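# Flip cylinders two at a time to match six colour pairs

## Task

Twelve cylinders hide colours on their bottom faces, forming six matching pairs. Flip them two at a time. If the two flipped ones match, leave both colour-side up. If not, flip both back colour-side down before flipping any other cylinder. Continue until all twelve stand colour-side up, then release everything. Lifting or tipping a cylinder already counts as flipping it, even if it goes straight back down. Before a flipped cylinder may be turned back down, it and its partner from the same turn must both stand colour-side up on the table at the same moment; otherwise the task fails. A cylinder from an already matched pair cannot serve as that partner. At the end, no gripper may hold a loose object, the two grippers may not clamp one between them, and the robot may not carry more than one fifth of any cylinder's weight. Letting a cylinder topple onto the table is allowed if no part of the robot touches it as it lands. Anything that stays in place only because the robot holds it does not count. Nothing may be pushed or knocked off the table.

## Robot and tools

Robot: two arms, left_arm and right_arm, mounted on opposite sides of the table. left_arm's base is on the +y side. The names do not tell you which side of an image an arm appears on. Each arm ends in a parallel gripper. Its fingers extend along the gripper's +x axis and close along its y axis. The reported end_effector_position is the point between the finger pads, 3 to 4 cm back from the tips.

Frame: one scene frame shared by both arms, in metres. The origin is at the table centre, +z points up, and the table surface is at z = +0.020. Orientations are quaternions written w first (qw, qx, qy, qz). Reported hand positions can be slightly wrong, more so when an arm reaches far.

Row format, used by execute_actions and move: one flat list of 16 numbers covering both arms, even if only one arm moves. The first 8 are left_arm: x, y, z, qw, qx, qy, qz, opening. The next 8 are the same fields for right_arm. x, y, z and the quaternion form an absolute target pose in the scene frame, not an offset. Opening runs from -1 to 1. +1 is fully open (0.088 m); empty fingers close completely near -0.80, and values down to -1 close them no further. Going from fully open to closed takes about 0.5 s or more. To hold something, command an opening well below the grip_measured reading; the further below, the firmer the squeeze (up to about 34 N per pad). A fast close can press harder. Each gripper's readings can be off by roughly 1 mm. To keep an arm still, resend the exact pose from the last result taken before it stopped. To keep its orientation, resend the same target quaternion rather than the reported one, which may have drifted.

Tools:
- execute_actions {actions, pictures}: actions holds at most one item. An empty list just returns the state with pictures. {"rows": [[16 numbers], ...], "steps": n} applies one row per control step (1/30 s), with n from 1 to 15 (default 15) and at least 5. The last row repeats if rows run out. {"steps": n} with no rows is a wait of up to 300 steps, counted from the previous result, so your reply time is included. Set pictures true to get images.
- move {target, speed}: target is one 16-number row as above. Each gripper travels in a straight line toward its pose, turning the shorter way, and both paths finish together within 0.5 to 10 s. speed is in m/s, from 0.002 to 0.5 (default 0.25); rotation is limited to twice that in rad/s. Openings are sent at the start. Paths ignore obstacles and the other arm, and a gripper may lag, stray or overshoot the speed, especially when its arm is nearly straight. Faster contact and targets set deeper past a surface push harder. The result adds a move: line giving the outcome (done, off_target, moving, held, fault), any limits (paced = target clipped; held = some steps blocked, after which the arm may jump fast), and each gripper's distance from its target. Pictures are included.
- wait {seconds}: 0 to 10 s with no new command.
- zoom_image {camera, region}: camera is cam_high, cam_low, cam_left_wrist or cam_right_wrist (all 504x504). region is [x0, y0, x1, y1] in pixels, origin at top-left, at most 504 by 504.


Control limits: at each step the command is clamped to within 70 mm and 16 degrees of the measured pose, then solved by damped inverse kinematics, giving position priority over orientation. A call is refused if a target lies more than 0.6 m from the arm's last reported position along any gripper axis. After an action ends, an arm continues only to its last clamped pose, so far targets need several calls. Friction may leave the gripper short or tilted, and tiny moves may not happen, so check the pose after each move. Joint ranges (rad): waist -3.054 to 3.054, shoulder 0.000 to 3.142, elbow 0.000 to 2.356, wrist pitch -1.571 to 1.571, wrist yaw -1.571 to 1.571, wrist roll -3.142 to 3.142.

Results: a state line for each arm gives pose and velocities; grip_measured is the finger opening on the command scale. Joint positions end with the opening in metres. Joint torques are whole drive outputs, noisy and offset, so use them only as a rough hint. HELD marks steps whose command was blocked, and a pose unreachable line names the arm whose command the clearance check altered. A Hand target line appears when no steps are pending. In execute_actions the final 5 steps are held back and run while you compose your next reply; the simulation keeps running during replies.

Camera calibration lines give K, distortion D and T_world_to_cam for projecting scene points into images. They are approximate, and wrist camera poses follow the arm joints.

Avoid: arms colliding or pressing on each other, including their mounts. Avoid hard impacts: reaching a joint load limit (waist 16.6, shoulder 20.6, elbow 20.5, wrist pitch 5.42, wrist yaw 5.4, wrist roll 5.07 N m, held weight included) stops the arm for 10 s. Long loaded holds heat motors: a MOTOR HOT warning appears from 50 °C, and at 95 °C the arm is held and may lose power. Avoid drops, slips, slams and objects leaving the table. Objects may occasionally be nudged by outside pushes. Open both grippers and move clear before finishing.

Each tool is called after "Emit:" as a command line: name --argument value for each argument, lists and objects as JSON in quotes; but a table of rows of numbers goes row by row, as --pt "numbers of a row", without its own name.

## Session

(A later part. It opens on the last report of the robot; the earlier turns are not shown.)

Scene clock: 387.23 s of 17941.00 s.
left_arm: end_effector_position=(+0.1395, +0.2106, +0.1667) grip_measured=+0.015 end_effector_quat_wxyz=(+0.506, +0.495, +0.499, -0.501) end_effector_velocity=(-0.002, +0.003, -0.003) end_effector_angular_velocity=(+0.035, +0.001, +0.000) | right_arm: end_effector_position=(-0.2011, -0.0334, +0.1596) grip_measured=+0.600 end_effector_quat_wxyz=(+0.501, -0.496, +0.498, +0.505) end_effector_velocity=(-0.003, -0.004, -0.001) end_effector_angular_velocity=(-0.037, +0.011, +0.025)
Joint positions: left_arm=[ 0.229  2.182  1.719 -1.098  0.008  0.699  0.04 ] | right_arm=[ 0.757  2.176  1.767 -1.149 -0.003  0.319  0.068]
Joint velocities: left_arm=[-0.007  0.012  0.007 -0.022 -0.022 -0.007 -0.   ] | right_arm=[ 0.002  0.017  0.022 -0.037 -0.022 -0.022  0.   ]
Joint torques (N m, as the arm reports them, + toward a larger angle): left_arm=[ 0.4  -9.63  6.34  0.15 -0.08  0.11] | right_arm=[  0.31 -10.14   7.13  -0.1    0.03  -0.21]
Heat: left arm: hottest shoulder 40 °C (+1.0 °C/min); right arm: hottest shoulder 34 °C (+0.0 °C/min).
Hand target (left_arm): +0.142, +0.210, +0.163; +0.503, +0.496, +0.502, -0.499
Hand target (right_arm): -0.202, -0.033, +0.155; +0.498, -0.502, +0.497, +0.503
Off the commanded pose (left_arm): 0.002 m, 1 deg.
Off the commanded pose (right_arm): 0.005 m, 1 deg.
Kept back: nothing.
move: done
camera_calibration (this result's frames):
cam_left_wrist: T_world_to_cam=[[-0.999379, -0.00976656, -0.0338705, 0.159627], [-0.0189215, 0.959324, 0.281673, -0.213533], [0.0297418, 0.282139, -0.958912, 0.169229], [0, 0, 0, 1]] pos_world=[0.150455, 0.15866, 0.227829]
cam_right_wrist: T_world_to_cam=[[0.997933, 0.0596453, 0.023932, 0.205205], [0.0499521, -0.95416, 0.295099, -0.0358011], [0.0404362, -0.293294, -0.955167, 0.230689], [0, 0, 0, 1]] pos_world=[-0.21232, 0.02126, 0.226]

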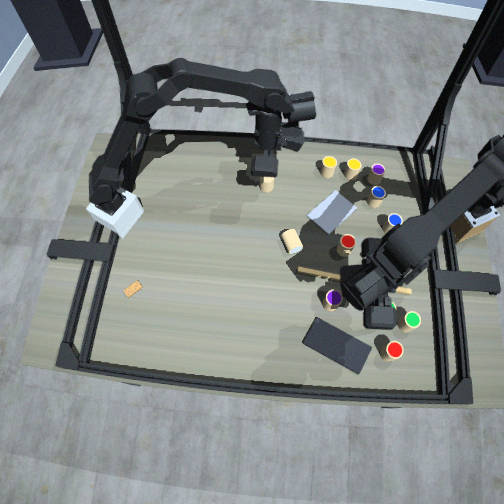

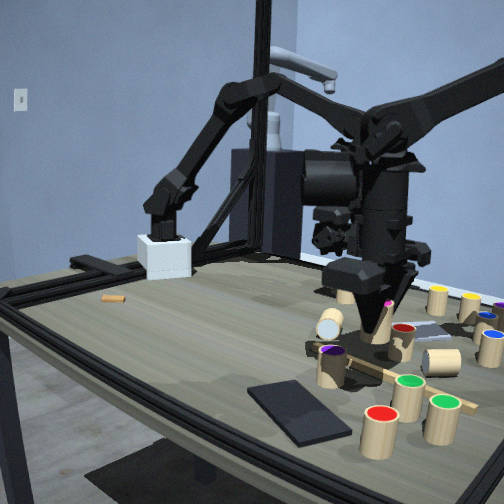

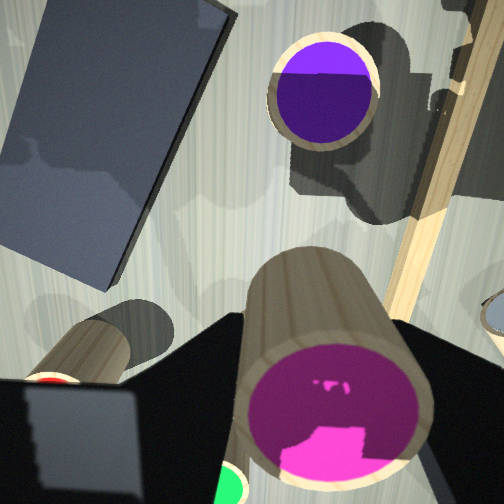

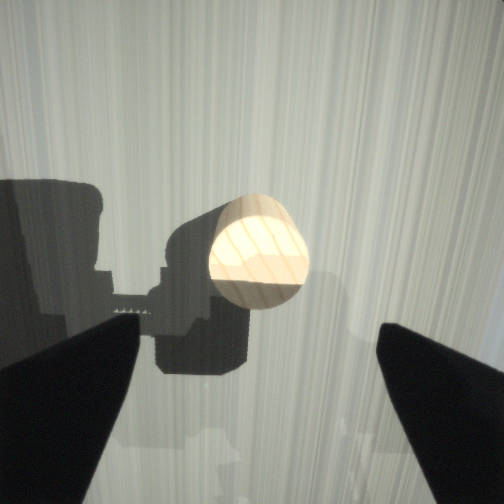

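Emit:
move --target '[0.146,0.212,0.069,0.5,0.5,0.5,-0.5,-0.3,-0.202,-0.033,0.072,0.5,-0.5,0.5,0.5,0.6]' --speed 0.12

Emit:
execute_actions --actions '[{"rows":[[0.146,0.21,0.074,0.5,0.5,0.5,-0.5,0.5,-0.202,-0.03,0.077,0.5,-0.5,0.5,0.5,-0.3]],"steps":14}]'

Emit:
move --target '[0.146,0.21,0.17,0.5,0.5,0.5,-0.5,0.5,-0.202,-0.03,0.17,0.5,-0.5,0.5,0.5,-0.3]' --speed 0.3

Emit:
move --target '[-0.003,0.11,0.291,0.707,0,0,-0.707,1,0,-0.03,0.28,0.5,0.5,0.5,0.5,-0.3]' --speed 0.5

Emit:
move --target '[-0.002,0.02,0.29,0.707,0,0,-0.707,1,0,-0.03,0.28,0.5,0.5,0.5,0.5,-0.3]' --speed 0.2

Emit:
execute_actions --actions '[{"rows":[[-0.002,0.02,0.29,0.707,0,0,-0.707,-0.3,0,-0.03,0.28,0.5,0.5,0.5,0.5,-0.3]],"steps":15}]'

Scene clock: 388.93 s of 17941.00 s.
left_arm: end_effector_position=(+0.1478, +0.2075, +0.0786) grip_measured=+0.015 end_effector_quat_wxyz=(+0.508, +0.498, +0.492, -0.501) end_effector_velocity=(-0.003, +0.004, +0.000) end_effector_angular_velocity=(+0.021, +0.009, -0.010) | right_arm: end_effector_position=(-0.2022, -0.0302, +0.0803) grip_measured=+0.600 end_effector_quat_wxyz=(+0.502, -0.494, +0.497, +0.507) end_effector_velocity=(+0.001, -0.003, -0.002) end_effector_angular_velocity=(-0.014, +0.003, +0.020)
Joint positions: left_arm=[ 0.238  2.325  1.588 -0.811  0.002  0.717  0.04 ] | right_arm=[ 0.757  2.278  1.609 -0.882 -0.002  0.319  0.068]
Joint velocities: left_arm=[-0.002 -0.002 -0.002 -0.022 -0.007  0.007 -0.   ] | right_arm=[-0.002  0.002 -0.002 -0.007 -0.007 -0.022  0.   ]
Joint torques (N m, as the arm reports them, + toward a larger angle): left_arm=[ 0.34 -9.52  4.08  0.57 -0.1   0.14] | right_arm=[  0.19 -10.41   4.37   0.31   0.02   0.14]
Heat: left arm: hottest shoulder 40 °C (+1.0 °C/min); right arm: hottest shoulder 34 °C (+0.0 °C/min).
Hand target (left_arm): +0.146, +0.212, +0.069; +0.500, +0.500, +0.500, -0.500
Hand target (right_arm): -0.202, -0.034, +0.072; +0.500, -0.500, +0.500, +0.500
Off the commanded pose (left_arm): 0.011 m, 1 deg.
Off the commanded pose (right_arm): 0.009 m, 1 deg.
Kept back: nothing.
move: off_target (left_arm, right_arm)
camera_calibration (this result's frames):
cam_left_wrist: T_world_to_cam=[[-0.998912, -0.000958626, -0.0466252, 0.164096], [-0.0137824, 0.961198, 0.275516, -0.186299], [0.0445519, 0.275859, -0.960165, 0.0845123], [0, 0, 0, 1]] pos_world=[0.157584, 0.155914, 0.140125]
cam_right_wrist: T_world_to_cam=[[0.997936, 0.0598798, 0.0231933, 0.208075], [0.0506201, -0.955799, 0.289629, -0.00881388], [0.0395111, -0.287858, -0.956858, 0.156013], [0, 0, 0, 1]] pos_world=[-0.213363, 0.0240258, 0.147009]

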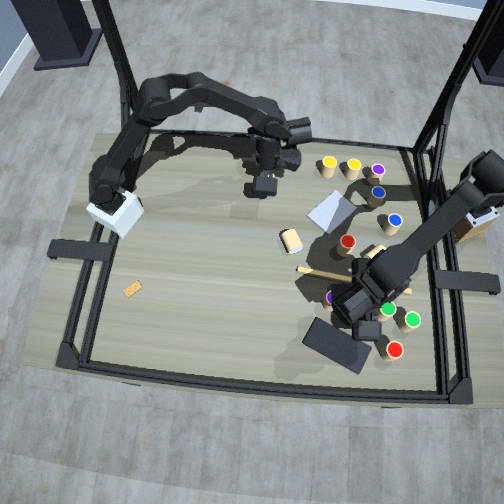

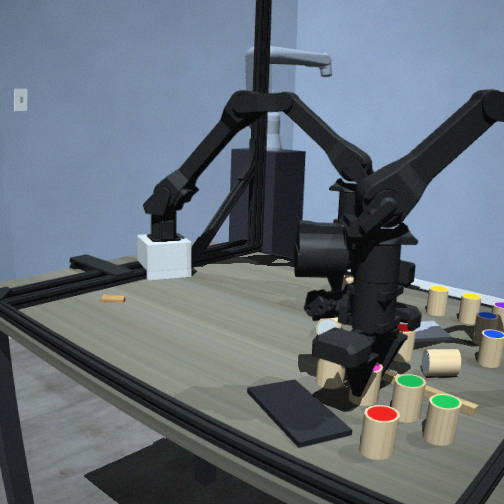

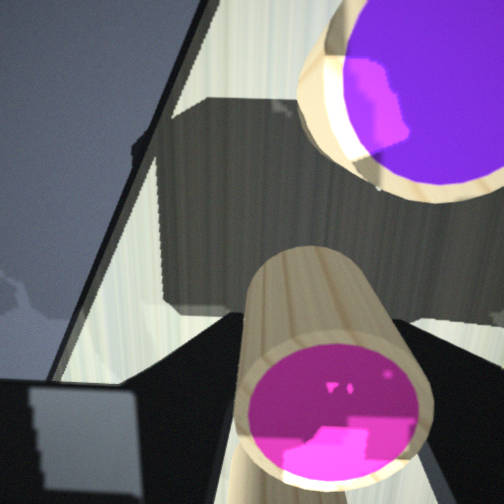

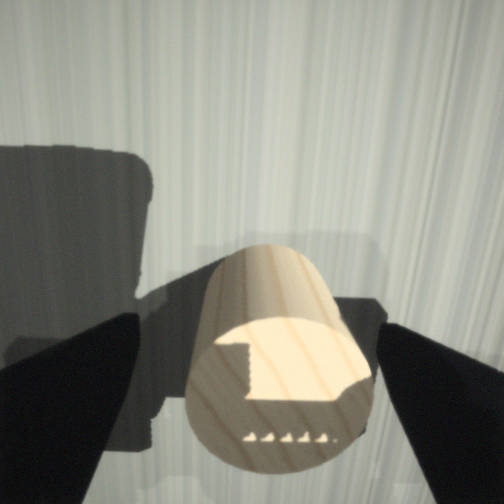

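Scene clock: 389.23 s of 17941.00 s.
left_arm: end_effector_position=(+0.1464, +0.2092, +0.0785) grip_measured=+0.437 end_effector_quat_wxyz=(+0.505, +0.499, +0.496, -0.501) end_effector_velocity=(-0.002, +0.002, -0.002) end_effector_angular_velocity=(+0.014, +0.003, +0.020) | right_arm: end_effector_position=(-0.2020, -0.0306, +0.0810) grip_measured=+0.022 end_effector_quat_wxyz=(+0.501, -0.497, +0.498, +0.504) end_effector_velocity=(+0.001, -0.004, -0.001) end_effector_angular_velocity=(-0.032, -0.003, -0.010)
Joint positions: left_arm=[ 0.238  2.325  1.588 -0.821  0.002  0.717  0.06 ] | right_arm=[ 0.757  2.283  1.62  -0.897 -0.001  0.319  0.04 ]
Joint velocities: left_arm=[-0.002  0.002 -0.002 -0.007 -0.007 -0.022  0.027] | right_arm=[-0.002  0.012  0.017 -0.037 -0.007  0.007  0.   ]
Joint torques (N m, as the arm reports them, + toward a larger angle): left_arm=[-0.01 -9.97  5.45  0.14 -0.01  0.02] | right_arm=[ -0.02 -10.5    6.73  -0.1    0.     0.06]
Heat: left arm: hottest shoulder 40 °C (+1.0 °C/min); right arm: hottest shoulder 34 °C (+0.0 °C/min).
Steps of this call (steps 1 to 9: the first 9 steps of this action). Readings (end_effector_position):
1: left_arm (+0.1478, +0.2075, +0.0786) | right_arm (-0.2022, -0.0303, +0.0801)
2: left_arm (+0.1478, +0.2076, +0.0785) | right_arm (-0.2021, -0.0305, +0.0801)
4: left_arm (+0.1469, +0.2086, +0.0785) | right_arm (-0.2019, -0.0311, +0.0802)
8: left_arm (+0.1464, +0.2092, +0.0785) | right_arm (-0.2021, -0.0304, +0.0810)
9: the state above

Scene clock: 390.63 s of 17941.00 s.
left_arm: end_effector_position=(+0.1441, +0.2118, +0.1655) grip_measured=+0.500 end_effector_quat_wxyz=(+0.496, +0.499, +0.504, -0.500) end_effector_velocity=(+0.001, +0.002, +0.002) end_effector_angular_velocity=(+0.016, -0.015, -0.010) | right_arm: end_effector_position=(-0.2020, -0.0308, +0.1667) grip_measured=+0.022 end_effector_quat_wxyz=(+0.498, -0.503, +0.501, +0.498) end_effector_velocity=(-0.001, -0.004, +0.004) end_effector_angular_velocity=(-0.014, +0.003, -0.005)
Joint positions: left_arm=[ 0.238  2.211  1.761 -1.133  0.002  0.717  0.063] | right_arm=[ 0.757  2.202  1.838 -1.214 -0.001  0.319  0.04 ]
Joint velocities: left_arm=[-0.002 -0.002  0.002 -0.007 -0.022  0.007 -0.   ] | right_arm=[ 0.002 -0.007  0.002 -0.022 -0.007  0.007 -0.   ]
Joint torques (N m, as the arm reports them, + toward a larger angle): left_arm=[ -0.1  -12.53   6.34   0.14  -0.08   0.01] | right_arm=[ -0.03 -12.47   7.31  -0.11   0.     0.05]
Heat: left arm: hottest shoulder 41 °C (+1.0 °C/min); right arm: hottest shoulder 35 °C (+1.0 °C/min).
Hand target (left_arm): +0.146, +0.210, +0.170; +0.500, +0.500, +0.500, -0.500
Hand target (right_arm): -0.202, -0.029, +0.170; +0.500, -0.500, +0.500, +0.500
Off your previous action's commanded pose (left_arm): 0.005 m, 1 deg at its last step (step 5 of this call).
Off your previous action's commanded pose (right_arm): 0.004 m, 1 deg at its last step (step 5 of this call).
Off the commanded pose (left_arm): 0.005 m, 1 deg.
Off the commanded pose (right_arm): 0.003 m, 0 deg.
Kept back: nothing.
move: done
camera_calibration (this result's frames):
cam_left_wrist: T_world_to_cam=[[-0.999722, -0.0000299716, -0.0235851, 0.160537], [-0.00713164, 0.953571, 0.301084, -0.217995], [0.022481, 0.301168, -0.953306, 0.163684], [0, 0, 0, 1]] pos_world=[0.155257, 0.158582, 0.225462]
cam_right_wrist: T_world_to_cam=[[0.997701, 0.0605539, 0.0304404, 0.204623], [0.0479661, -0.948186, 0.314073, -0.0387629], [0.0478815, -0.311891, -0.948911, 0.238147], [0, 0, 0, 1]] pos_world=[-0.213696, 0.0251307, 0.231926]

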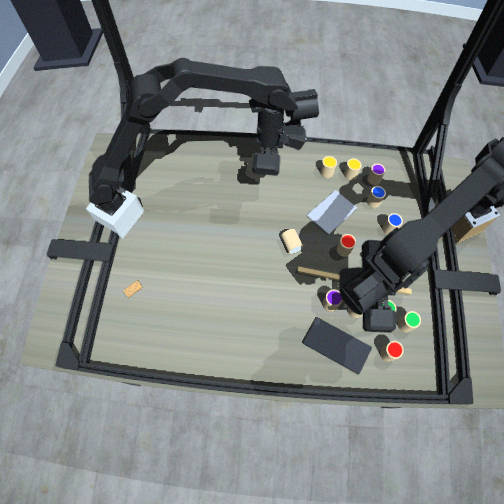

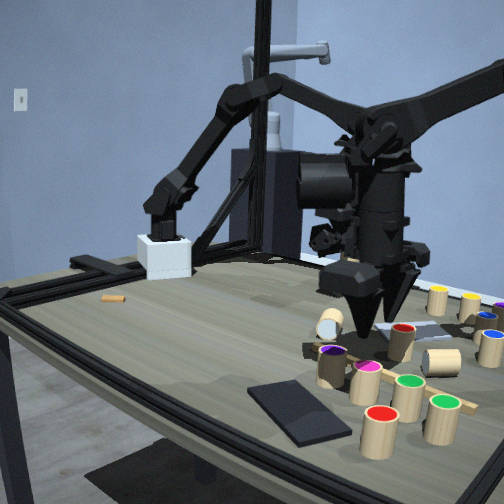

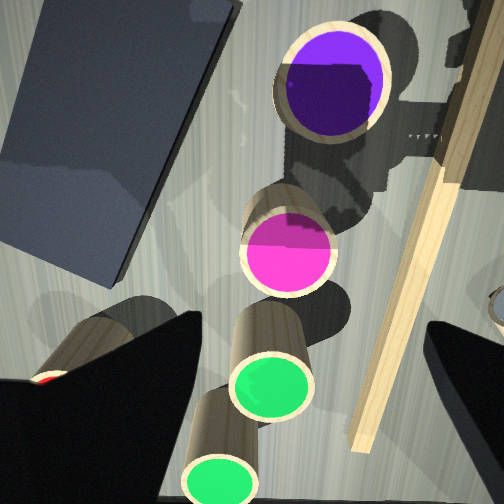

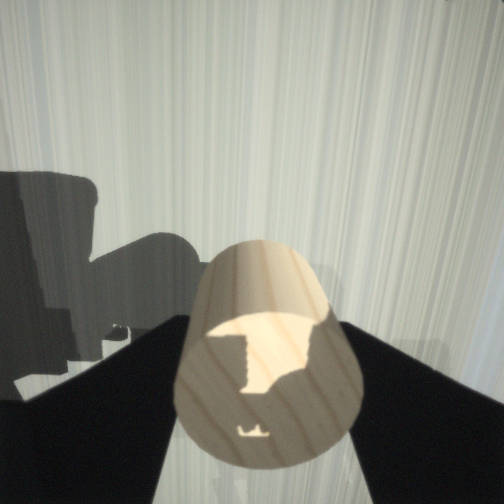

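Scene clock: 393.40 s of 17941.00 s.
left_arm: end_effector_position=(-0.0032, +0.1110, +0.3025) grip_measured=+1.000 end_effector_quat_wxyz=(+0.704, +0.000, -0.011, -0.710) end_effector_velocity=(-0.002, -0.001, -0.002) end_effector_angular_velocity=(+0.002, +0.023, -0.000) | right_arm: end_effector_position=(-0.0016, -0.0285, +0.2852) grip_measured=+0.022 end_effector_quat_wxyz=(+0.501, +0.501, +0.494, +0.504) end_effector_velocity=(-0.000, -0.000, +0.001) end_effector_angular_velocity=(+0.012, -0.010, +0.005)
Joint positions: left_arm=[-0.025  1.727  0.656  1.088  0.463  0.008  0.088] | right_arm=[ 0.185  1.58   0.523  1.067 -0.246  1.564  0.04 ]
Joint velocities: left_arm=[-0.007  0.007 -0.002  0.007 -0.007 -0.022 -0.   ] | right_arm=[-0.002  0.007 -0.002  0.022 -0.007 -0.007 -0.   ]
Joint torques (N m, as the arm reports them, + toward a larger angle): left_arm=[-0.24 -5.77  3.84  1.71 -0.12 -0.09] | right_arm=[-0.12 -5.88  4.61  1.64  0.05  0.12]
Heat: left arm: hottest shoulder 41 °C (+1.0 °C/min); right arm: hottest shoulder 35 °C (+1.0 °C/min).
Hand target (left_arm): -0.005, +0.112, +0.293; +0.704, +0.002, +0.000, -0.710
Hand target (right_arm): -0.001, -0.029, +0.280; +0.503, +0.502, +0.498, +0.497
Off the commanded pose (left_arm): 0.012 m, 1 deg.
Off the commanded pose (right_arm): 0.006 m, 1 deg.
Kept back: nothing.
move: off_target (left_arm)
camera_calibration (this result's frames):
cam_left_wrist: T_world_to_cam=[[-0.999584, -0.0242637, -0.0156222, 0.0167607], [0.00823325, 0.279068, -0.960236, 0.292309], [0.0276585, -0.959965, -0.278752, 0.263855], [0, 0, 0, 1]] pos_world=[0.0070492, 0.172124, 0.354497]
cam_right_wrist: T_world_to_cam=[[0.0678708, -0.0202817, -0.997488, 0.290389], [-0.951739, -0.301256, -0.0586325, 0.0397489], [-0.29931, 0.953328, -0.0397494, 0.117948], [0, 0, 0, 1]] pos_world=[0.0534246, -0.0945786, 0.296679]

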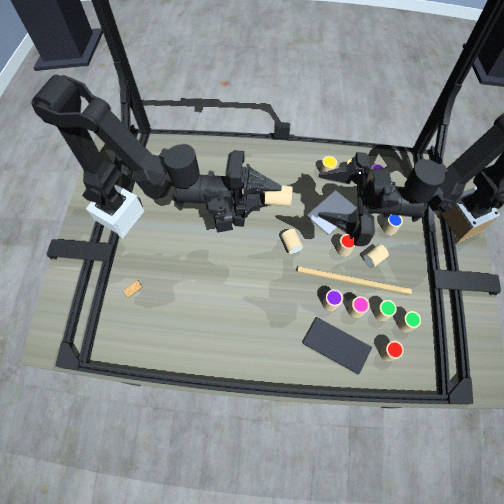

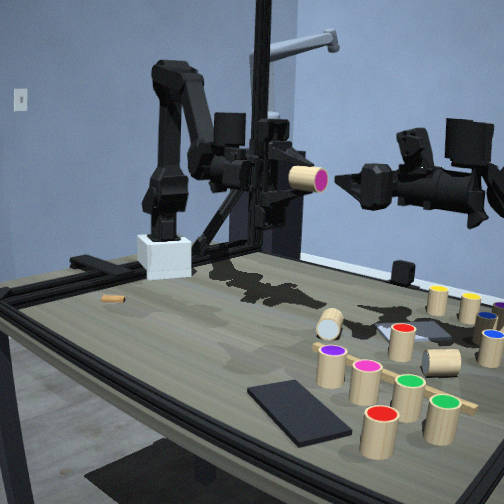

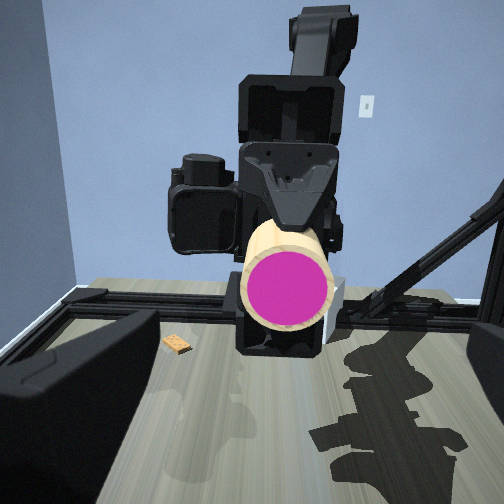

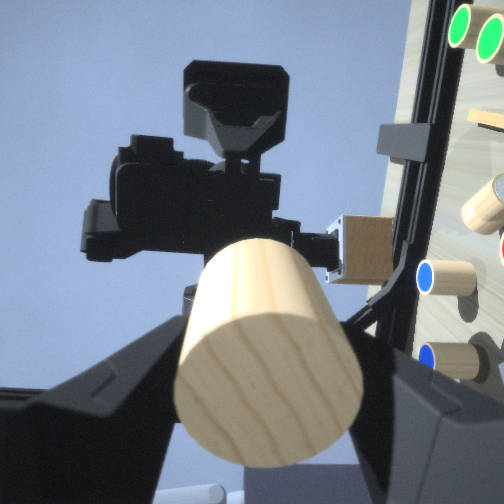

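Scene clock: 394.47 s of 17941.00 s.
left_arm: end_effector_position=(-0.0023, +0.0236, +0.2941) grip_measured=+1.000 end_effector_quat_wxyz=(+0.707, -0.001, -0.004, -0.707) end_effector_velocity=(-0.002, -0.003, -0.008) end_effector_angular_velocity=(+0.034, +0.020, -0.000) | right_arm: end_effector_position=(-0.0005, -0.0290, +0.2857) grip_measured=+0.022 end_effector_quat_wxyz=(+0.499, +0.501, +0.495, +0.505) end_effector_velocity=(-0.000, -0.001, +0.002) end_effector_angular_velocity=(+0.007, -0.039, +0.004)
Joint positions: left_arm=[-0.128  1.992  0.995  1.005  0.352  0.002  0.088] | right_arm=[ 0.177  1.581  0.523  1.07  -0.259  1.566  0.04 ]
Joint velocities: left_arm=[-0.007  0.007  0.007 -0.037 -0.007 -0.007 -0.   ] | right_arm=[-0.002 -0.002 -0.002  0.007 -0.007 -0.037 -0.   ]
Joint torques (N m, as the arm reports them, + toward a larger angle): left_arm=[ 0.11 -8.3   6.73  1.42 -0.11 -0.11] | right_arm=[-0.31 -5.95  4.61  1.64 -0.12  0.12]
Heat: left arm: hottest shoulder 41 °C (+0.0 °C/min); right arm: hottest shoulder 35 °C (+1.0 °C/min).
Hand target (left_arm): -0.002, +0.020, +0.290; +0.707, -0.001, +0.000, -0.707
Hand target (right_arm): -0.000, -0.030, +0.280; +0.500, +0.500, +0.500, +0.500
Off the commanded pose (left_arm): 0.005 m, 1 deg.
Off the commanded pose (right_arm): 0.006 m, 1 deg.
Kept back: nothing.
move: done
camera_calibration (this result's frames):
cam_left_wrist: T_world_to_cam=[[-0.999447, -0.0328776, -0.00501368, 0.0124859], [-0.00461217, 0.286315, -0.958125, 0.307781], [0.0329364, -0.957571, -0.286308, 0.179799], [0, 0, 0, 1]] pos_world=[0.00797655, 0.084459, 0.346433]
cam_right_wrist: T_world_to_cam=[[0.0667858, -0.0177427, -0.99761, 0.290832], [-0.95018, -0.306227, -0.0581643, 0.0403555], [-0.304463, 0.951793, -0.0373103, 0.117967], [0, 0, 0, 1]] pos_world=[0.0548382, -0.0947625, 0.296885]

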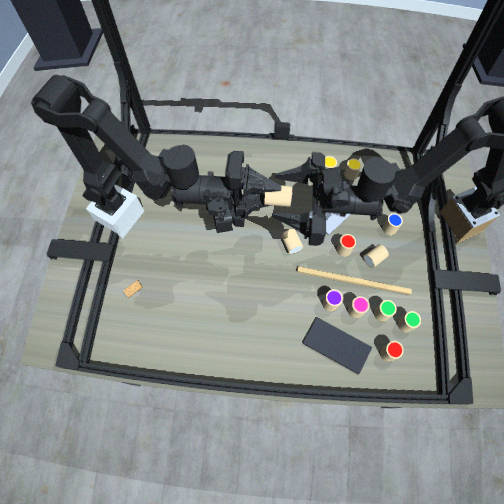

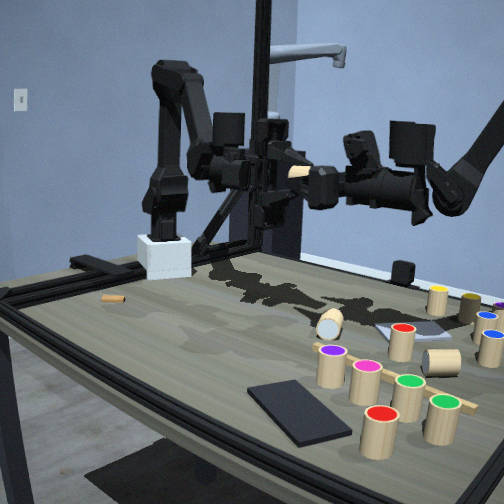

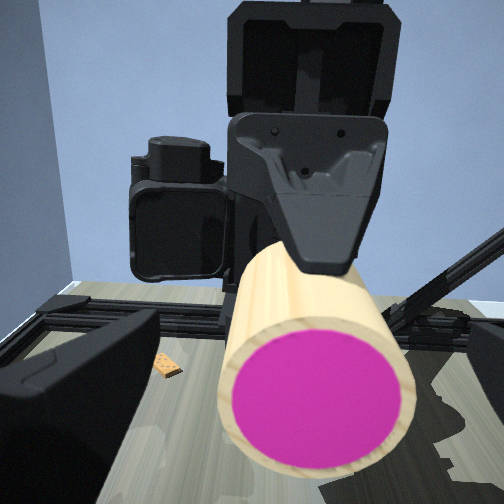

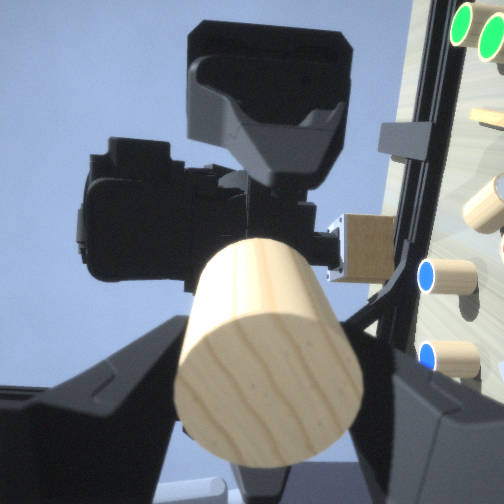

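Scene clock: 394.80 s of 17941.00 s.
left_arm: end_effector_position=(-0.0009, +0.0234, +0.2939) grip_measured=+0.016 end_effector_quat_wxyz=(+0.709, -0.001, -0.004, -0.705) end_effector_velocity=(-0.000, +0.000, +0.002) end_effector_angular_velocity=(-0.007, +0.005, +0.005) | right_arm: end_effector_position=(-0.0018, -0.0290, +0.2856) grip_measured=+0.022 end_effector_quat_wxyz=(+0.497, +0.499, +0.497, +0.507) end_effector_velocity=(+0.002, -0.001, +0.002) end_effector_angular_velocity=(+0.007, -0.009, -0.010)
Joint positions: left_arm=[-0.126  1.993  0.997  1.003  0.347  0.002  0.04 ] | right_arm=[ 0.178  1.581  0.523  1.071 -0.266  1.566  0.04 ]
Joint velocities: left_arm=[-0.002 -0.002 -0.002  0.007 -0.007 -0.007  0.   ] | right_arm=[-0.002 -0.002 -0.002  0.007  0.007 -0.007  0.   ]
Joint torques (N m, as the arm reports them, + toward a larger angle): left_arm=[-0.39 -8.33  6.38  1.46  0.09 -0.02] | right_arm=[-0.39 -5.97  4.64  1.62  0.07  0.1 ]
Heat: left arm: hottest shoulder 41 °C (+0.0 °C/min); right arm: hottest shoulder 35 °C (+1.0 °C/min).
Steps of this call (steps 1 to 10: the first 10 steps of this action). Readings (end_effector_position):
1: left_arm (-0.0023, +0.0235, +0.2940) | right_arm (-0.0006, -0.0290, +0.2857)
2: left_arm (-0.0023, +0.0235, +0.2940) | right_arm (-0.0006, -0.0290, +0.2857)
4: left_arm (-0.0022, +0.0234, +0.2939) | right_arm (-0.0004, -0.0290, +0.2857)
8: left_arm (-0.0013, +0.0234, +0.2939) | right_arm (-0.0015, -0.0290, +0.2855)
10: the state above

Emit:
execute_actions --actions '[{"rows":[[-0.002,0.02,0.29,0.707,0,0,-0.707,-0.3,0,-0.03,0.28,0.5,0.5,0.5,0.5,0.6]],"steps":12}]'

Emit:
move --target '[0,0.08,0.293,0.707,0,0,-0.707,-0.3,0,-0.07,0.28,0.5,0.5,0.5,0.5,0.6]' --speed 0.3

Emit:
move --target '[-0.24,0.065,0.15,0.5,0.5,0.5,-0.5,-0.3,0.03,-0.15,0.28,0.5,0.5,0.5,0.5,0.6]' --speed 0.5

Emit:
move --target '[-0.24,0.065,0.068,0.5,0.5,0.5,-0.5,-0.3,0.03,-0.15,0.28,0.5,0.5,0.5,0.5,0.6]' --speed 0.12

Emit:
execute_actions --actions '[{"rows":[[-0.24,0.063,0.073,0.5,0.5,0.5,-0.5,0.6,0.03,-0.15,0.28,0.5,0.5,0.5,0.5,0.6]],"steps":12}]'

Emit:
move --target '[-0.24,0.063,0.16,0.5,0.5,0.5,-0.5,0.6,0.03,-0.15,0.28,0.5,0.5,0.5,0.5,0.6]' --speed 0.3

Scene clock: 395.43 s of 17941.00 s.
left_arm: end_effector_position=(-0.0012, +0.0231, +0.2926) grip_measured=+0.016 end_effector_quat_wxyz=(+0.709, -0.000, -0.002, -0.705) end_effector_velocity=(-0.003, -0.001, -0.006) end_effector_angular_velocity=(+0.016, +0.028, -0.000) | right_arm: end_effector_position=(-0.0014, -0.0290, +0.2859) grip_measured=+0.496 end_effector_quat_wxyz=(+0.497, +0.500, +0.496, +0.507) end_effector_velocity=(-0.000, -0.001, -0.002) end_effector_angular_velocity=(-0.007, -0.006, +0.005)
Joint positions: left_arm=[-0.127  1.995  0.998  1.001  0.347  0.002  0.04 ] | right_arm=[ 0.177  1.581  0.523  1.072 -0.265  1.566  0.063]
Joint velocities: left_arm=[-0.007  0.007 -0.002 -0.007 -0.007 -0.022 -0.   ] | right_arm=[-0.002 -0.002 -0.002 -0.007 -0.007 -0.007  0.062]
Joint torques (N m, as the arm reports them, + toward a larger angle): left_arm=[-0.07 -8.39  6.67  1.66  0.1  -0.08] | right_arm=[-0.31 -5.99  4.64  1.51  0.04  0.1 ]
Heat: left arm: hottest shoulder 41 °C (+0.0 °C/min); right arm: hottest shoulder 35 °C (+1.0 °C/min).
Off your previous action's commanded pose (left_arm): 0.005 m, 1 deg at its last step (step 5 of this call).
Off your previous action's commanded pose (right_arm): 0.006 m, 1 deg at its last step (step 5 of this call).
Steps of this call (steps 1 to 5: the last 5 steps of your previous action; steps 6 to 12: nothing new was sent; steps 13 to 19: the first 7 steps of this action). Readings (end_effector_position):
13: left_arm (-0.0008, +0.0233, +0.2940) | right_arm (-0.0018, -0.0290, +0.2856)
14: left_arm (-0.0008, +0.0233, +0.2939) | right_arm (-0.0018, -0.0290, +0.2856)
16: left_arm (-0.0010, +0.0232, +0.2935) | right_arm (-0.0016, -0.0290, +0.2858)
19: the state above

Scene clock: 396.87 s of 17941.00 s.
left_arm: end_effector_position=(+0.0005, +0.0766, +0.2904) grip_measured=+0.015 end_effector_quat_wxyz=(+0.707, +0.002, +0.002, -0.707) end_effector_velocity=(+0.003, +0.003, -0.003) end_effector_angular_velocity=(+0.011, +0.012, +0.024) | right_arm: end_effector_position=(+0.0001, -0.0673, +0.2820) grip_measured=+0.600 end_effector_quat_wxyz=(+0.500, +0.500, +0.497, +0.503) end_effector_velocity=(-0.003, -0.003, -0.002) end_effector_angular_velocity=(-0.007, +0.009, +0.020)
Joint positions: left_arm=[-0.065  1.852  0.78   1.066  0.415  0.002  0.04 ] | right_arm=[ 0.131  1.442  0.384  1.063 -0.305  1.566  0.068]
Joint velocities: left_arm=[ 0.002 -0.007 -0.012 -0.007 -0.022 -0.007 -0.   ] | right_arm=[-0.002 -0.012 -0.012 -0.007 -0.022  0.007 -0.   ]
Joint torques (N m, as the arm reports them, + toward a larger angle): left_arm=[  0.14 -10.73   4.12   1.86   0.06   0.03] | right_arm=[-0.38 -6.78  4.43  1.18 -0.13  0.12]
Heat: left arm: hottest shoulder 41 °C (+0.0 °C/min); right arm: hottest shoulder 35 °C (+1.0 °C/min).
Hand target (left_arm): +0.000, +0.080, +0.293; +0.707, +0.000, -0.000, -0.707
Hand target (right_arm): -0.000, -0.070, +0.280; +0.500, +0.500, +0.500, +0.500
Off your previous action's commanded pose (left_arm): 0.004 m, 0 deg at its last step (step 5 of this call).
Off your previous action's commanded pose (right_arm): 0.006 m, 1 deg at its last step (step 5 of this call).
Off the commanded pose (left_arm): 0.004 m, 0 deg.
Off the commanded pose (right_arm): 0.003 m, 0 deg.
Kept back: nothing.
move: done
camera_calibration (this result's frames):
cam_left_wrist: T_world_to_cam=[[-0.999448, -0.0332229, -0.000103576, 0.0155904], [-0.00984635, 0.299184, -0.954145, 0.286944], [0.0317304, -0.953617, -0.299346, 0.232888], [0, 0, 0, 1]] pos_world=[0.0110175, 0.136755, 0.343502]
cam_right_wrist: T_world_to_cam=[[0.0649154, -0.0244134, -0.997592, 0.286003], [-0.950168, -0.306968, -0.0543172, 0.0278278], [-0.304903, 0.951407, -0.0431238, 0.156111], [0, 0, 0, 1]] pos_world=[0.0554737, -0.133, 0.293558]

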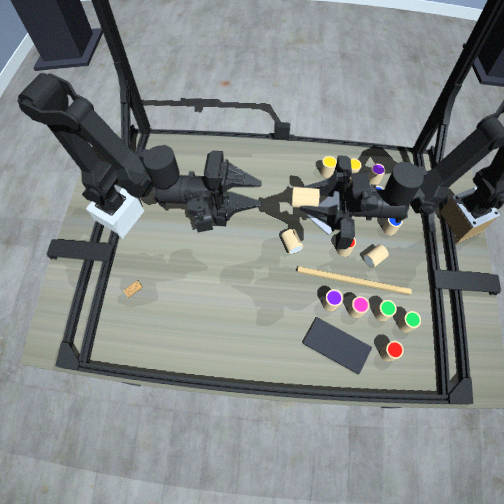

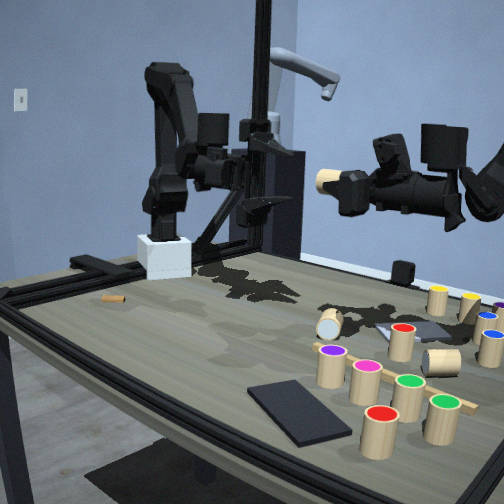

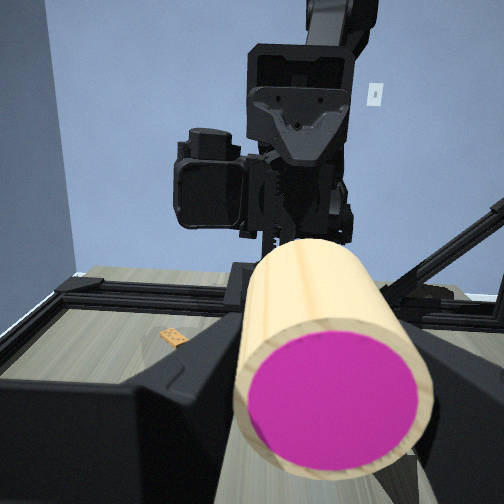

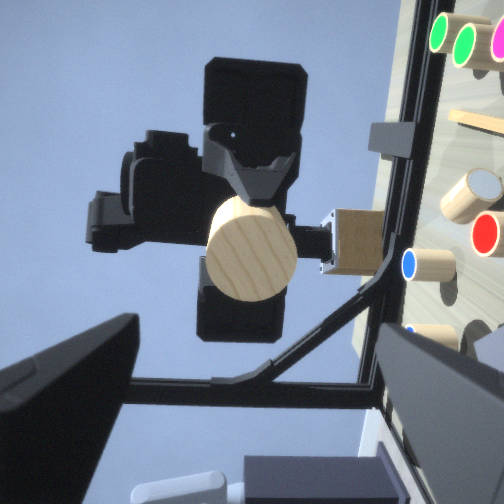

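Scene clock: 399.13 s of 17941.00 s.
left_arm: end_effector_position=(-0.2403, +0.0650, +0.1532) grip_measured=+0.015 end_effector_quat_wxyz=(+0.502, +0.493, +0.501, -0.504) end_effector_velocity=(-0.002, +0.002, -0.002) end_effector_angular_velocity=(+0.033, +0.000, +0.005) | right_arm: end_effector_position=(+0.0308, -0.1476, +0.2834) grip_measured=+0.600 end_effector_quat_wxyz=(+0.500, +0.500, +0.496, +0.504) end_effector_velocity=(-0.001, -0.001, +0.001) end_effector_angular_velocity=(+0.006, -0.012, +0.005)
Joint positions: left_arm=[-0.704  2.448  2.121 -1.23   0.008 -0.23   0.04 ] | right_arm=[-0.193  1.114  0.195  0.928 -0.629  1.57   0.068]
Joint velocities: left_arm=[-0.002  0.032  0.051 -0.051  0.007 -0.007 -0.   ] | right_arm=[-0.002 -0.002 -0.002  0.007 -0.007 -0.007 -0.   ]
Joint torques (N m, as the arm reports them, + toward a larger angle): left_arm=[ -0.19 -11.14   6.64   0.27   0.14  -0.09] | right_arm=[-0.31 -4.3   4.82  1.09 -0.11  0.11]
Heat: left arm: hottest shoulder 41 °C (-1.0 °C/min); right arm: hottest shoulder 35 °C (+1.0 °C/min).
Hand target (left_arm): -0.241, +0.064, +0.148; +0.499, +0.495, +0.505, -0.500
Hand target (right_arm): +0.030, -0.150, +0.280; +0.499, +0.501, +0.500, +0.499
Off the commanded pose (left_arm): 0.003 m, 1 deg.
Off the commanded pose (right_arm): 0.004 m, 1 deg.
Kept back: nothing.
move: done
camera_calibration (this result's frames):
cam_left_wrist: T_world_to_cam=[[-0.999728, -0.00507674, -0.0227484, -0.223882], [-0.0113078, 0.959081, 0.282907, -0.0755759], [0.0203813, 0.283088, -0.958877, 0.206355], [0, 0, 0, 1]] pos_world=[-0.228881, 0.0129301, 0.214158]
cam_right_wrist: T_world_to_cam=[[0.0649833, -0.0221893, -0.99764, 0.283752], [-0.950276, -0.306498, -0.0550811, 0.0327583], [-0.304553, 0.951613, -0.0410032, 0.241382], [0, 0, 0, 1]] pos_world=[0.0862038, -0.213365, 0.294784]

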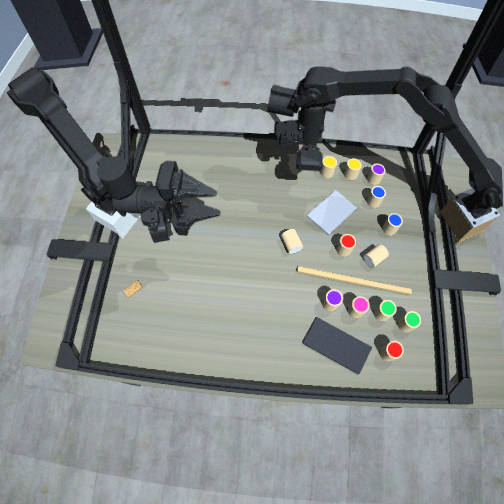

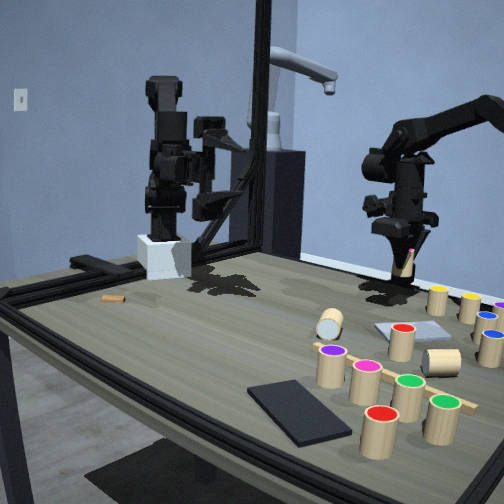

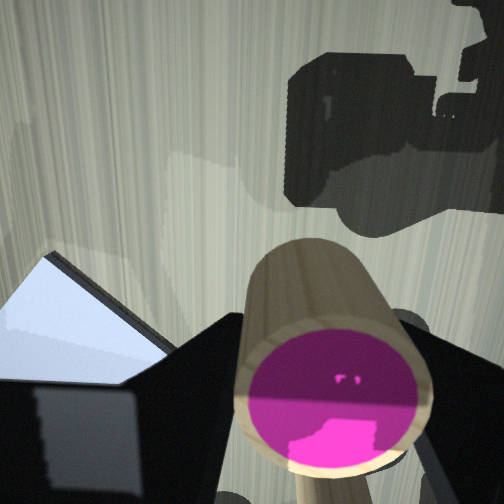

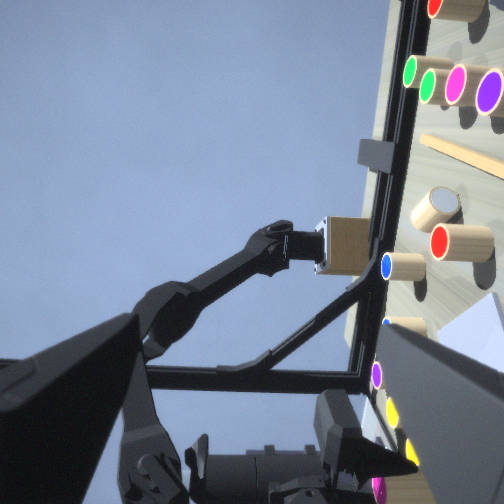

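Scene clock: 400.27 s of 17941.00 s.
left_arm: end_effector_position=(-0.2409, +0.0598, +0.0820) grip_measured=+0.015 end_effector_quat_wxyz=(+0.506, +0.489, +0.497, -0.508) end_effector_velocity=(+0.000, +0.001, -0.001) end_effector_angular_velocity=(+0.006, -0.009, +0.005) | right_arm: end_effector_position=(+0.0309, -0.1480, +0.2833) grip_measured=+0.600 end_effector_quat_wxyz=(+0.500, +0.500, +0.497, +0.503) end_effector_velocity=(-0.001, -0.001, -0.002) end_effector_angular_velocity=(-0.002, -0.006, +0.005)
Joint positions: left_arm=[-0.704  2.527  1.979 -0.993  0.003 -0.23   0.04 ] | right_arm=[-0.195  1.112  0.195  0.925 -0.631  1.57   0.068]
Joint velocities: left_arm=[-0.002  0.002  0.002 -0.007 -0.007 -0.007 -0.   ] | right_arm=[-0.002  0.002 -0.007  0.007 -0.007 -0.007 -0.   ]
Joint torques (N m, as the arm reports them, + toward a larger angle): left_arm=[ -0.13 -10.36   4.46   0.71  -0.19   0.15] | right_arm=[-0.31 -4.27  4.83  1.09 -0.12 -0.04]
Heat: left arm: hottest shoulder 41 °C (-1.0 °C/min); right arm: hottest shoulder 34 °C (+0.0 °C/min).
Hand target (left_arm): -0.240, +0.065, +0.068; +0.500, +0.500, +0.500, -0.500
Hand target (right_arm): +0.030, -0.150, +0.280; +0.500, +0.500, +0.500, +0.500
Off the commanded pose (left_arm): 0.015 m, 2 deg.
Off the commanded pose (right_arm): 0.004 m, 1 deg.
Kept back: nothing.
move: off_target (left_arm)
camera_calibration (this result's frames):
cam_left_wrist: T_world_to_cam=[[-0.999714, -0.00553844, -0.0232673, -0.225998], [-0.0115601, 0.963532, 0.267344, -0.0494798], [0.0209381, 0.267537, -0.96332, 0.14094], [0, 0, 0, 1]] pos_world=[-0.229456, 0.00871701, 0.14374]
cam_right_wrist: T_world_to_cam=[[0.0643215, -0.0231198, -0.997661, 0.283519], [-0.950312, -0.306549, -0.0541649, 0.0324439], [-0.30458, 0.951574, -0.0416887, 0.241913], [0, 0, 0, 1]] pos_world=[0.0862774, -0.213698, 0.294698]

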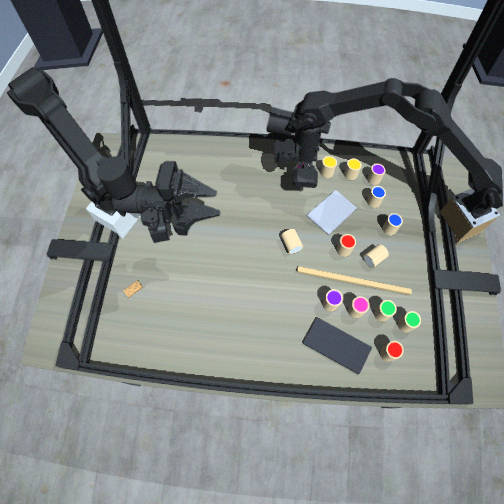

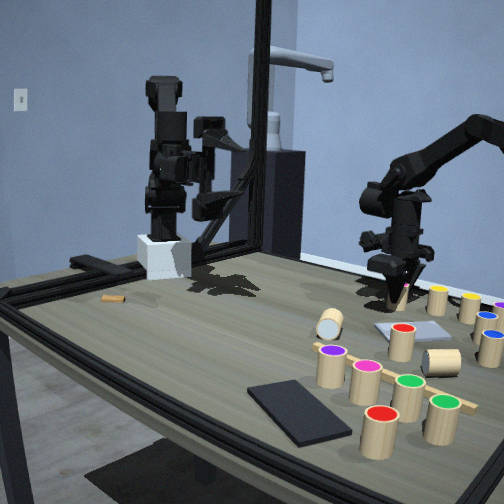

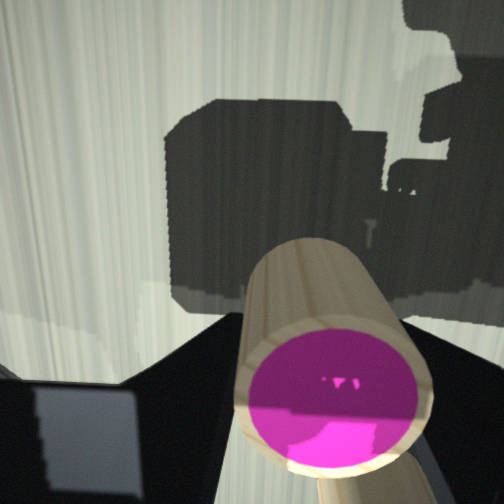

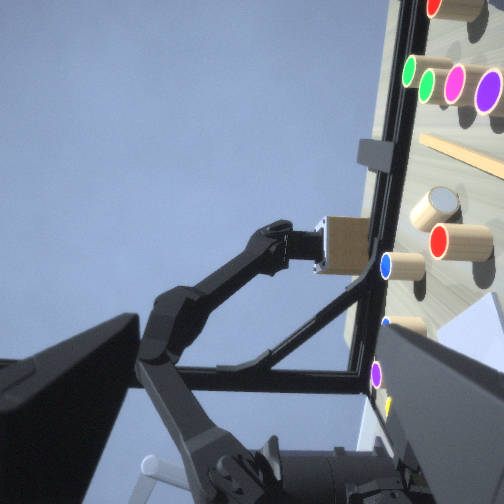

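Scene clock: 400.50 s of 17941.00 s.
left_arm: end_effector_position=(-0.2401, +0.0627, +0.0791) grip_measured=+0.490 end_effector_quat_wxyz=(+0.503, +0.494, +0.499, -0.503) end_effector_velocity=(+0.001, +0.014, -0.018) end_effector_angular_velocity=(+0.075, -0.010, +0.005) | right_arm: end_effector_position=(+0.0308, -0.1480, +0.2833) grip_measured=+0.600 end_effector_quat_wxyz=(+0.500, +0.500, +0.497, +0.503) end_effector_velocity=(-0.002, -0.000, -0.002) end_effector_angular_velocity=(-0.006, +0.012, +0.010)
Joint positions: left_arm=[-0.704  2.533  1.979 -1.003  0.003 -0.229  0.063] | right_arm=[-0.195  1.112  0.195  0.925 -0.631  1.57   0.068]
Joint velocities: left_arm=[-0.002  0.037 -0.002 -0.037  0.007 -0.007  0.051] | right_arm=[ 0.002 -0.002 -0.002 -0.007 -0.007  0.007 -0.   ]
Joint torques (N m, as the arm reports them, + toward a larger angle): left_arm=[ -0.12 -11.48   6.46   0.19  -0.15   0.17] | right_arm=[-0.31 -4.25  4.82  1.1  -0.13 -0.04]
Heat: left arm: hottest shoulder 41 °C (-1.0 °C/min); right arm: hottest shoulder 34 °C (+0.0 °C/min).
Steps of this call (steps 1 to 7: the first 7 steps of this action). Readings (end_effector_position):
1: left_arm (-0.2409, +0.0598, +0.0820) | right_arm (+0.0308, -0.1480, +0.2833)
2: left_arm (-0.2408, +0.0598, +0.0820) | right_arm (+0.0308, -0.1480, +0.2833)
4: left_arm (-0.2405, +0.0612, +0.0812) | right_arm (+0.0308, -0.1480, +0.2833)
7: the state above

Scene clock: 402.03 s of 17941.00 s.
left_arm: end_effector_position=(-0.2396, +0.0649, +0.1577) grip_measured=+0.600 end_effector_quat_wxyz=(+0.499, +0.500, +0.503, -0.498) end_effector_velocity=(+0.000, +0.002, +0.001) end_effector_angular_velocity=(+0.006, -0.009, +0.005) | right_arm: end_effector_position=(+0.0308, -0.1480, +0.2831) grip_measured=+0.600 end_effector_quat_wxyz=(+0.500, +0.500, +0.497, +0.503) end_effector_velocity=(-0.001, -0.001, -0.002) end_effector_angular_velocity=(-0.006, -0.003, +0.005)
Joint positions: left_arm=[-0.704  2.47   2.179 -1.286  0.003 -0.229  0.068] | right_arm=[-0.195  1.112  0.194  0.925 -0.631  1.57   0.068]
Joint velocities: left_arm=[-0.002 -0.002 -0.002 -0.007 -0.007 -0.007 -0.   ] | right_arm=[-0.002 -0.002 -0.002 -0.007 -0.007 -0.007 -0.   ]
Joint torques (N m, as the arm reports them, + toward a larger angle): left_arm=[ -0.08 -13.45   6.42   0.24  -0.16   0.1 ] | right_arm=[-0.32 -4.24  4.83  1.1  -0.12 -0.04]
Heat: left arm: hottest shoulder 42 °C (+1.0 °C/min); right arm: hottest shoulder 34 °C (+0.0 °C/min).
Hand target (left_arm): -0.240, +0.063, +0.160; +0.500, +0.500, +0.500, -0.500
Hand target (right_arm): +0.030, -0.150, +0.280; +0.500, +0.500, +0.500, +0.500
Off your previous action's commanded pose (left_arm): 0.005 m, 1 deg at its last step (step 5 of this call).
Off your previous action's commanded pose (right_arm): 0.004 m, 1 deg at its last step (step 5 of this call).
Off the commanded pose (left_arm): 0.003 m, 0 deg.
Off the commanded pose (right_arm): 0.004 m, 0 deg.
Kept back: nothing.
move: done
camera_calibration (this result's frames):
cam_left_wrist: T_world_to_cam=[[-0.999489, -0.00343864, -0.0317948, -0.221708], [-0.0128455, 0.953643, 0.300667, -0.0796001], [0.029287, 0.300922, -0.953199, 0.210725], [0, 0, 0, 1]] pos_world=[-0.228788, 0.0117359, 0.217747]
cam_right_wrist: T_world_to_cam=[[0.0641084, -0.0234044, -0.997668, 0.283343], [-0.950208, -0.306928, -0.0538584, 0.032187], [-0.304952, 0.951445, -0.0419158, 0.241981], [0, 0, 0, 1]] pos_world=[0.0862124, -0.213721, 0.294559]

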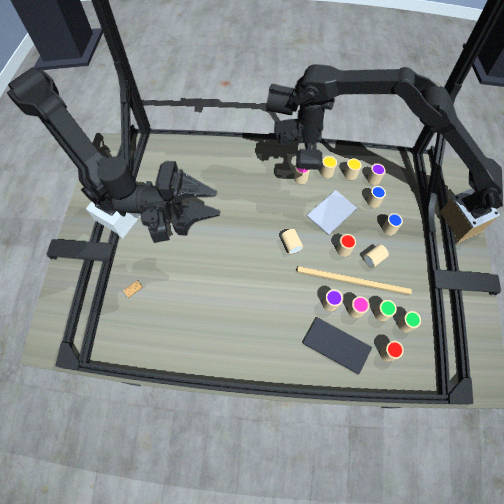

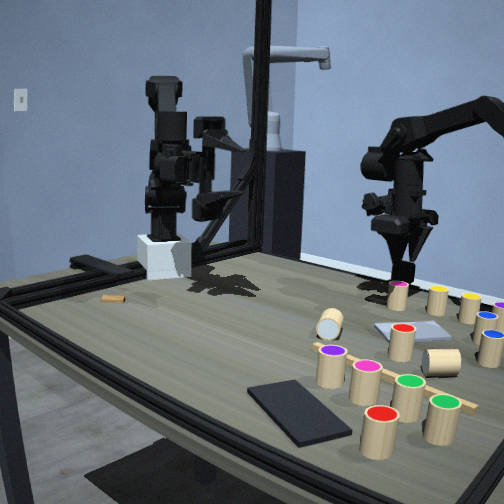

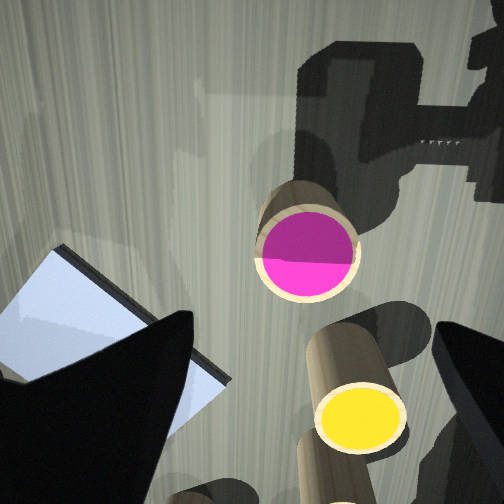

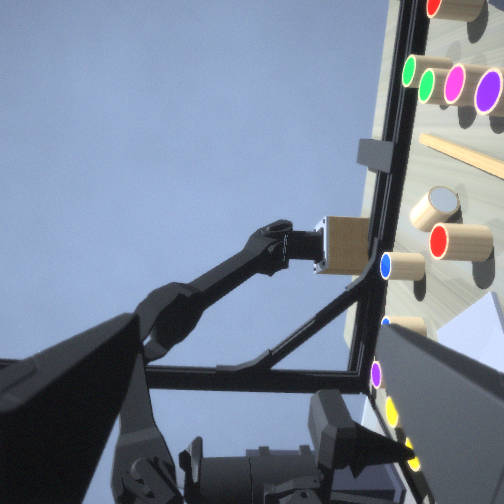

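Emit:
finished_scene --scene 1

The scene is finished: the task was done.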